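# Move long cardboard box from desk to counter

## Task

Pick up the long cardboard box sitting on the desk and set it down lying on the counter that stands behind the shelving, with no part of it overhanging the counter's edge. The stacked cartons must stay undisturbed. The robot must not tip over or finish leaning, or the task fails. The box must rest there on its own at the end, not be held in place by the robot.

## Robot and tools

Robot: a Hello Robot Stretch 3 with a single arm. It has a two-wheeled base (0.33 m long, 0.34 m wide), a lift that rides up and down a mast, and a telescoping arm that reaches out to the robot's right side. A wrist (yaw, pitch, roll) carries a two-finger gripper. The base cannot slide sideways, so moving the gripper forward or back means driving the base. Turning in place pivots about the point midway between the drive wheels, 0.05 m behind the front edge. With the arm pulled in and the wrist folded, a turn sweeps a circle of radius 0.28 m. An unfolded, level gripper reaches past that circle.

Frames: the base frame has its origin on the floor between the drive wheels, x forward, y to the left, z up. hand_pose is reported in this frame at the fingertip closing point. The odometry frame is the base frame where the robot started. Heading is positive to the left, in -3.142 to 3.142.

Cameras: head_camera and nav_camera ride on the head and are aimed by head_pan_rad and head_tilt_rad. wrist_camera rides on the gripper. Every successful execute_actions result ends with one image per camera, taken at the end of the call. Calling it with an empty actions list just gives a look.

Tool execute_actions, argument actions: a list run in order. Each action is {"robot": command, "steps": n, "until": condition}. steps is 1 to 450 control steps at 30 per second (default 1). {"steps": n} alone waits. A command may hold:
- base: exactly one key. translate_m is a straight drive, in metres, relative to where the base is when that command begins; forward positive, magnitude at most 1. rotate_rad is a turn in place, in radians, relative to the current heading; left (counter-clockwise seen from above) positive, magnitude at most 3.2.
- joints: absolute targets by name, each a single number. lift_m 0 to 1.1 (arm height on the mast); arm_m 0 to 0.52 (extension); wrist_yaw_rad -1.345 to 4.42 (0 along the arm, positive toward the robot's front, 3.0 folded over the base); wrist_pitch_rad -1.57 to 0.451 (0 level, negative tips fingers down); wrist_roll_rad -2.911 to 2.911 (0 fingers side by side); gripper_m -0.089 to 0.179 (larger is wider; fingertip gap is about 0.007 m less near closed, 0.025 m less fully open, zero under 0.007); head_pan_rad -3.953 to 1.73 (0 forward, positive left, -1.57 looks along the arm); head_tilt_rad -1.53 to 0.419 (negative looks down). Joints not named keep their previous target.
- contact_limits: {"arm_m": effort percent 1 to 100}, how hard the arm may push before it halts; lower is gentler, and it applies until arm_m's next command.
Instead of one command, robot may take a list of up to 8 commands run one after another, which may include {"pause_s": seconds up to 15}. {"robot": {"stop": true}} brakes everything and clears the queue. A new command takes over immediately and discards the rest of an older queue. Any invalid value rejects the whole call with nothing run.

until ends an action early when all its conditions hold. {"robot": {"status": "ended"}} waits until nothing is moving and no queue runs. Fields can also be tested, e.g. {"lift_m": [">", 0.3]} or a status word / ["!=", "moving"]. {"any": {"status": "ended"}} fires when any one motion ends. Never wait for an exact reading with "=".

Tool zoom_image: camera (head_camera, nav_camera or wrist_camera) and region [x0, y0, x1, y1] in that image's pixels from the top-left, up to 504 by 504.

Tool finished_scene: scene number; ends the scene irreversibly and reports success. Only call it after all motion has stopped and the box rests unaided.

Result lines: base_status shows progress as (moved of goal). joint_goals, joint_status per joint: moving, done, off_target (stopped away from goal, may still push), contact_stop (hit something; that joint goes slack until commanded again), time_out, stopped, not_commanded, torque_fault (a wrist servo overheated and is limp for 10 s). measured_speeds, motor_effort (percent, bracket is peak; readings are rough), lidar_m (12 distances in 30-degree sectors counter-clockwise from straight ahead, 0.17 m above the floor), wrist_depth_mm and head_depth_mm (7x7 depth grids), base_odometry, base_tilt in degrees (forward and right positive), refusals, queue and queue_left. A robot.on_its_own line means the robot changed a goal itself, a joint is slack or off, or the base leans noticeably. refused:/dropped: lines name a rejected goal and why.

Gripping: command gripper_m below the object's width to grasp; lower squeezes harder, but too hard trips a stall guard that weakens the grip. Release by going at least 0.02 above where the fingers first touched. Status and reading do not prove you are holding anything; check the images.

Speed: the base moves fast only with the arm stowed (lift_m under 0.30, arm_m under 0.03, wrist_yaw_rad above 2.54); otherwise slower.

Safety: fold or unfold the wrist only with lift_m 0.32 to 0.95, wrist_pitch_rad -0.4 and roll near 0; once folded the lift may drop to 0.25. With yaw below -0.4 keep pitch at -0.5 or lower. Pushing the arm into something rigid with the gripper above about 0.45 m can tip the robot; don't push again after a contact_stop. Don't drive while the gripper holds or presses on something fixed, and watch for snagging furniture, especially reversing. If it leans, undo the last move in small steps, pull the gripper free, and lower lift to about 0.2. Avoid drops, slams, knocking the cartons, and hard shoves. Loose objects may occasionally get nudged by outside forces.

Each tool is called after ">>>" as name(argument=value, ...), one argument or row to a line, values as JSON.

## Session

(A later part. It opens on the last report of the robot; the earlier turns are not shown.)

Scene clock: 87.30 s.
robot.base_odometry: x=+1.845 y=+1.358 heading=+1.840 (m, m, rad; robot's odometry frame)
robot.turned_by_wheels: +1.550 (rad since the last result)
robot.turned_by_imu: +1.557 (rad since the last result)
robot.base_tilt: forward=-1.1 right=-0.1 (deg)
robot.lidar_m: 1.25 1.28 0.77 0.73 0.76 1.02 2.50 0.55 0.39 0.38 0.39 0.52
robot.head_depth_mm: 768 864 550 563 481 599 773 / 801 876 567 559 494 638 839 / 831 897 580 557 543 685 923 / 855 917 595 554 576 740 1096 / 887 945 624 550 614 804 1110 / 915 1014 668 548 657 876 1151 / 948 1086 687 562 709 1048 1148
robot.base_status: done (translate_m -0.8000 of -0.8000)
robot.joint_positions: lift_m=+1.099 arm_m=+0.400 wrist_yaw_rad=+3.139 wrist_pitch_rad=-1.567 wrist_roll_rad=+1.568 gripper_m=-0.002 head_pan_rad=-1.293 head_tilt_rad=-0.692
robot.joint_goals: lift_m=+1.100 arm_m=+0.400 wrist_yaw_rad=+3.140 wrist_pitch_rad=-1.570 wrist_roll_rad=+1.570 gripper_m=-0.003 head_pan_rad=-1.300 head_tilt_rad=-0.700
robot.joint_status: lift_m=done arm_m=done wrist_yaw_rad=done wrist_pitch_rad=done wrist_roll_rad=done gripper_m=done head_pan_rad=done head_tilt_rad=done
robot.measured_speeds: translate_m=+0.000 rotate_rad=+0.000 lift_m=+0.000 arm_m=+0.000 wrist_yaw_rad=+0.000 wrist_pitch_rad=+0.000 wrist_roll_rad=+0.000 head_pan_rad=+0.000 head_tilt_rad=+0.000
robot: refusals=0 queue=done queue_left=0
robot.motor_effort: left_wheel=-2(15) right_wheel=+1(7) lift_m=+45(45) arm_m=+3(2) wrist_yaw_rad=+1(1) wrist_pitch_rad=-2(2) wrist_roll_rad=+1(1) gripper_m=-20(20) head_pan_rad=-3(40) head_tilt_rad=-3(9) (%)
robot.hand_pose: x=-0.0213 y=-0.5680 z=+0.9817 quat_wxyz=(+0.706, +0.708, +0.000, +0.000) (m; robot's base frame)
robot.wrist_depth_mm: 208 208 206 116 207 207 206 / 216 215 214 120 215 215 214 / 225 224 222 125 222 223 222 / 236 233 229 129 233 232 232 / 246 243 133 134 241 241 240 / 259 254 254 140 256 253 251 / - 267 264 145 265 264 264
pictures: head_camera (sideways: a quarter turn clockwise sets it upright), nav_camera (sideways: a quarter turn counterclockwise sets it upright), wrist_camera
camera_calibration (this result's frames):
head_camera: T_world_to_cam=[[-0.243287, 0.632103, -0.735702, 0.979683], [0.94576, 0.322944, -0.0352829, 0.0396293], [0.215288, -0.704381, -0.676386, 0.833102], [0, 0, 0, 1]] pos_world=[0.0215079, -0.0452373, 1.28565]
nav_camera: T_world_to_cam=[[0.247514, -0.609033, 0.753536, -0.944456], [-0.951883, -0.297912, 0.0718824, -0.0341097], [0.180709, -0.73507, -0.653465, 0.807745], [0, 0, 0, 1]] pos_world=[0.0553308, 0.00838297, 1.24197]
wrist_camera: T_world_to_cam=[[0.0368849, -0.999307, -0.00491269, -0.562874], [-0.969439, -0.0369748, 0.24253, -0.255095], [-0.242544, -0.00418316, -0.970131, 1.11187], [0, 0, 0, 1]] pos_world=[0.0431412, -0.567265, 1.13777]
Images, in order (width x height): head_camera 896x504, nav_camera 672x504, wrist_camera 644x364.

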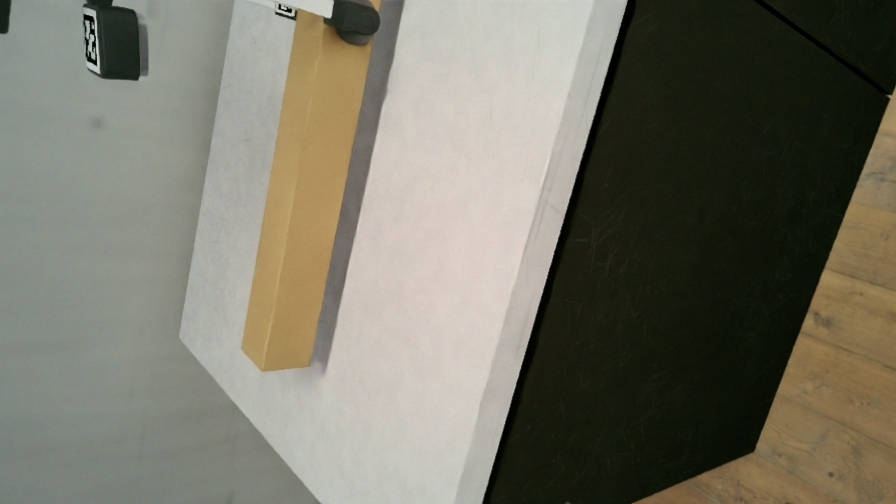

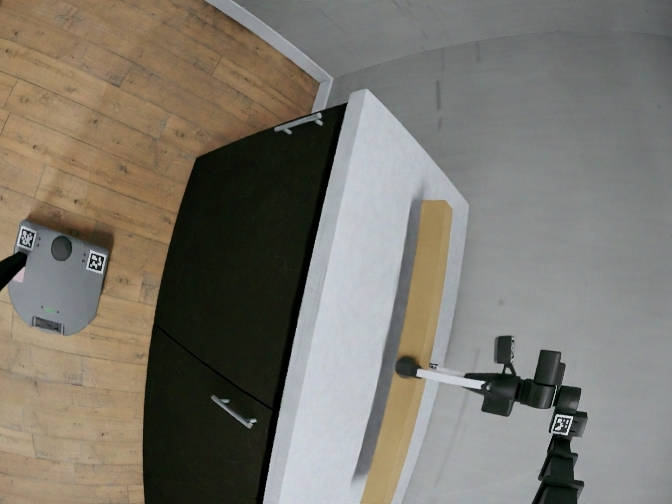

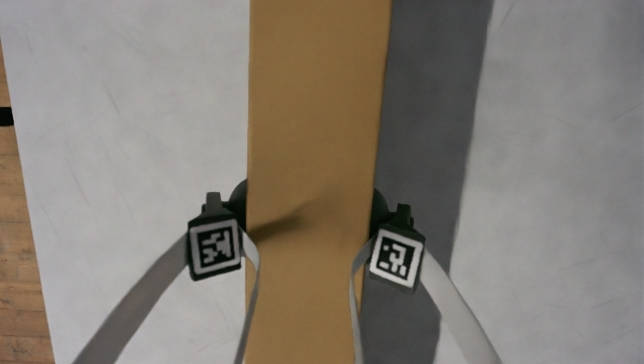

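>>> execute_actions(
  actions=[
    {"robot":[{"joints":{"lift_m":1.055}}],"steps":450,"until":{"robot":{"status":"ended"}}},
    {"robot":[{"joints":{"gripper_m":0.15}},{"joints":{"lift_m":1.1}}],"steps":450,"until":{"robot":{"status":"ended"}}},
  ],
)

Scene clock: 93.30 s.
robot.base_odometry: x=+1.845 y=+1.358 heading=+1.840 (m, m, rad; robot's odometry frame)
robot.turned_by_wheels: +0.000 (rad since the last result)
robot.turned_by_imu: -0.001 (rad since the last result)
robot.base_tilt: forward=-1.0 right=+0.0 (deg)
robot.lidar_m: 1.25 1.29 0.77 0.73 0.76 1.01 2.50 0.55 0.39 0.38 0.39 0.52
robot.head_depth_mm: 774 863 715 562 480 599 773 / 801 882 711 561 494 638 837 / 831 898 613 557 543 686 924 / 855 919 629 553 576 739 1096 / 881 943 632 552 616 801 1116 / 917 1018 692 548 656 877 1148 / 946 1087 687 563 708 1052 1150
robot.base_status: done (translate_m -0.8000 of -0.8000)
robot.joint_positions: lift_m=+1.099 arm_m=+0.400 wrist_yaw_rad=+3.139 wrist_pitch_rad=-1.567 wrist_roll_rad=+1.568 gripper_m=+0.150 head_pan_rad=-1.293 head_tilt_rad=-0.692
robot.joint_goals: lift_m=+1.100 arm_m=+0.400 wrist_yaw_rad=+3.140 wrist_pitch_rad=-1.570 wrist_roll_rad=+1.570 gripper_m=+0.150 head_pan_rad=-1.300 head_tilt_rad=-0.700
robot.joint_status: lift_m=done arm_m=done wrist_yaw_rad=done wrist_pitch_rad=done wrist_roll_rad=done gripper_m=done head_pan_rad=done head_tilt_rad=done
robot.measured_speeds: translate_m=+0.000 rotate_rad=+0.000 lift_m=+0.000 arm_m=+0.000 wrist_yaw_rad=+0.000 wrist_pitch_rad=+0.000 wrist_roll_rad=+0.000 head_pan_rad=+0.000 head_tilt_rad=+0.000
robot: refusals=0 queue=done queue_left=0
robot.motor_effort: left_wheel=-3(3) right_wheel=+1(1) lift_m=+44(45) arm_m=+3(3) wrist_yaw_rad=+2(1) wrist_pitch_rad=-2(2) wrist_roll_rad=+1(1) gripper_m=+0(81) head_pan_rad=-4(3) head_tilt_rad=-2(4) (%)
robot.hand_pose: x=-0.0213 y=-0.5680 z=+0.9817 quat_wxyz=(+0.706, +0.708, +0.000, +0.000) (m; robot's base frame)
robot.wrist_depth_mm: 207 208 208 161 207 207 206 / 215 216 216 167 215 215 214 / 225 224 224 173 224 223 222 / 236 233 233 181 232 232 232 / - 243 242 187 242 239 241 / 259 255 254 198 252 255 252 / 272 267 265 208 265 265 263
pictures: head_camera (sideways: a quarter turn clockwise sets it upright), nav_camera (sideways: a quarter turn counterclockwise sets it upright), wrist_camera
camera_calibration (this result's frames):
head_camera: T_world_to_cam=[[-0.243287, 0.632103, -0.735702, 0.979683], [0.94576, 0.322943, -0.0352829, 0.0396293], [0.215288, -0.704381, -0.676386, 0.833102], [0, 0, 0, 1]] pos_world=[0.0215079, -0.0452373, 1.28565]
nav_camera: T_world_to_cam=[[0.247514, -0.609033, 0.753536, -0.944456], [-0.951883, -0.297912, 0.0718824, -0.0341097], [0.180709, -0.73507, -0.653465, 0.807745], [0, 0, 0, 1]] pos_world=[0.0553308, 0.00838296, 1.24197]
wrist_camera: T_world_to_cam=[[0.0368853, -0.999307, -0.00492579, -0.562861], [-0.969439, -0.0369783, 0.24253, -0.2551], [-0.242544, -0.00417052, -0.970131, 1.1119], [0, 0, 0, 1]] pos_world=[0.0431412, -0.567267, 1.13778]
Images, in order (width x height): head_camera 896x504, nav_camera 672x504, wrist_camera 644x364.

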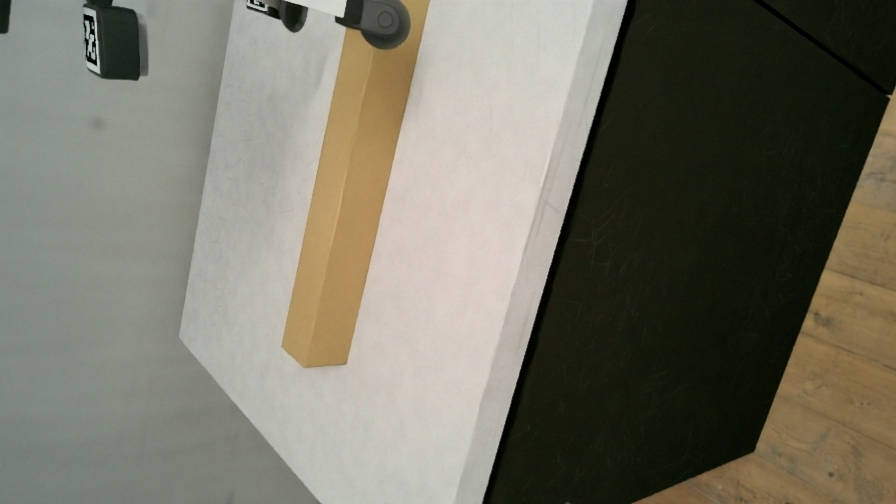

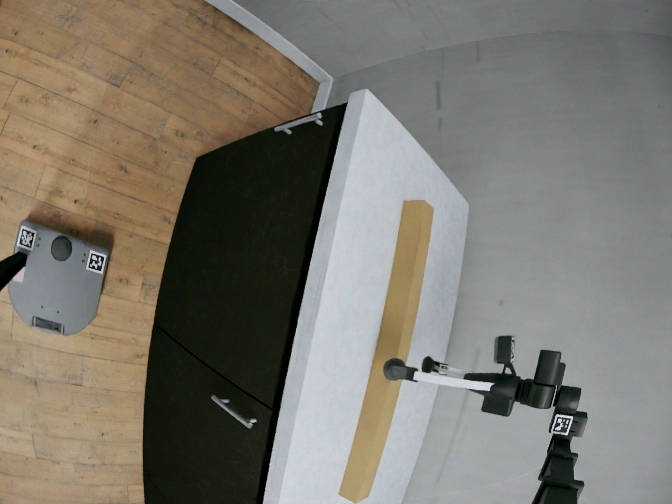

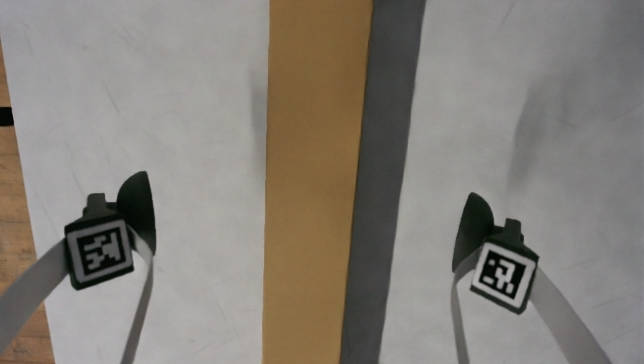

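>>> finished_scene(
  scene=2,
)

The scene is finished: the task was done.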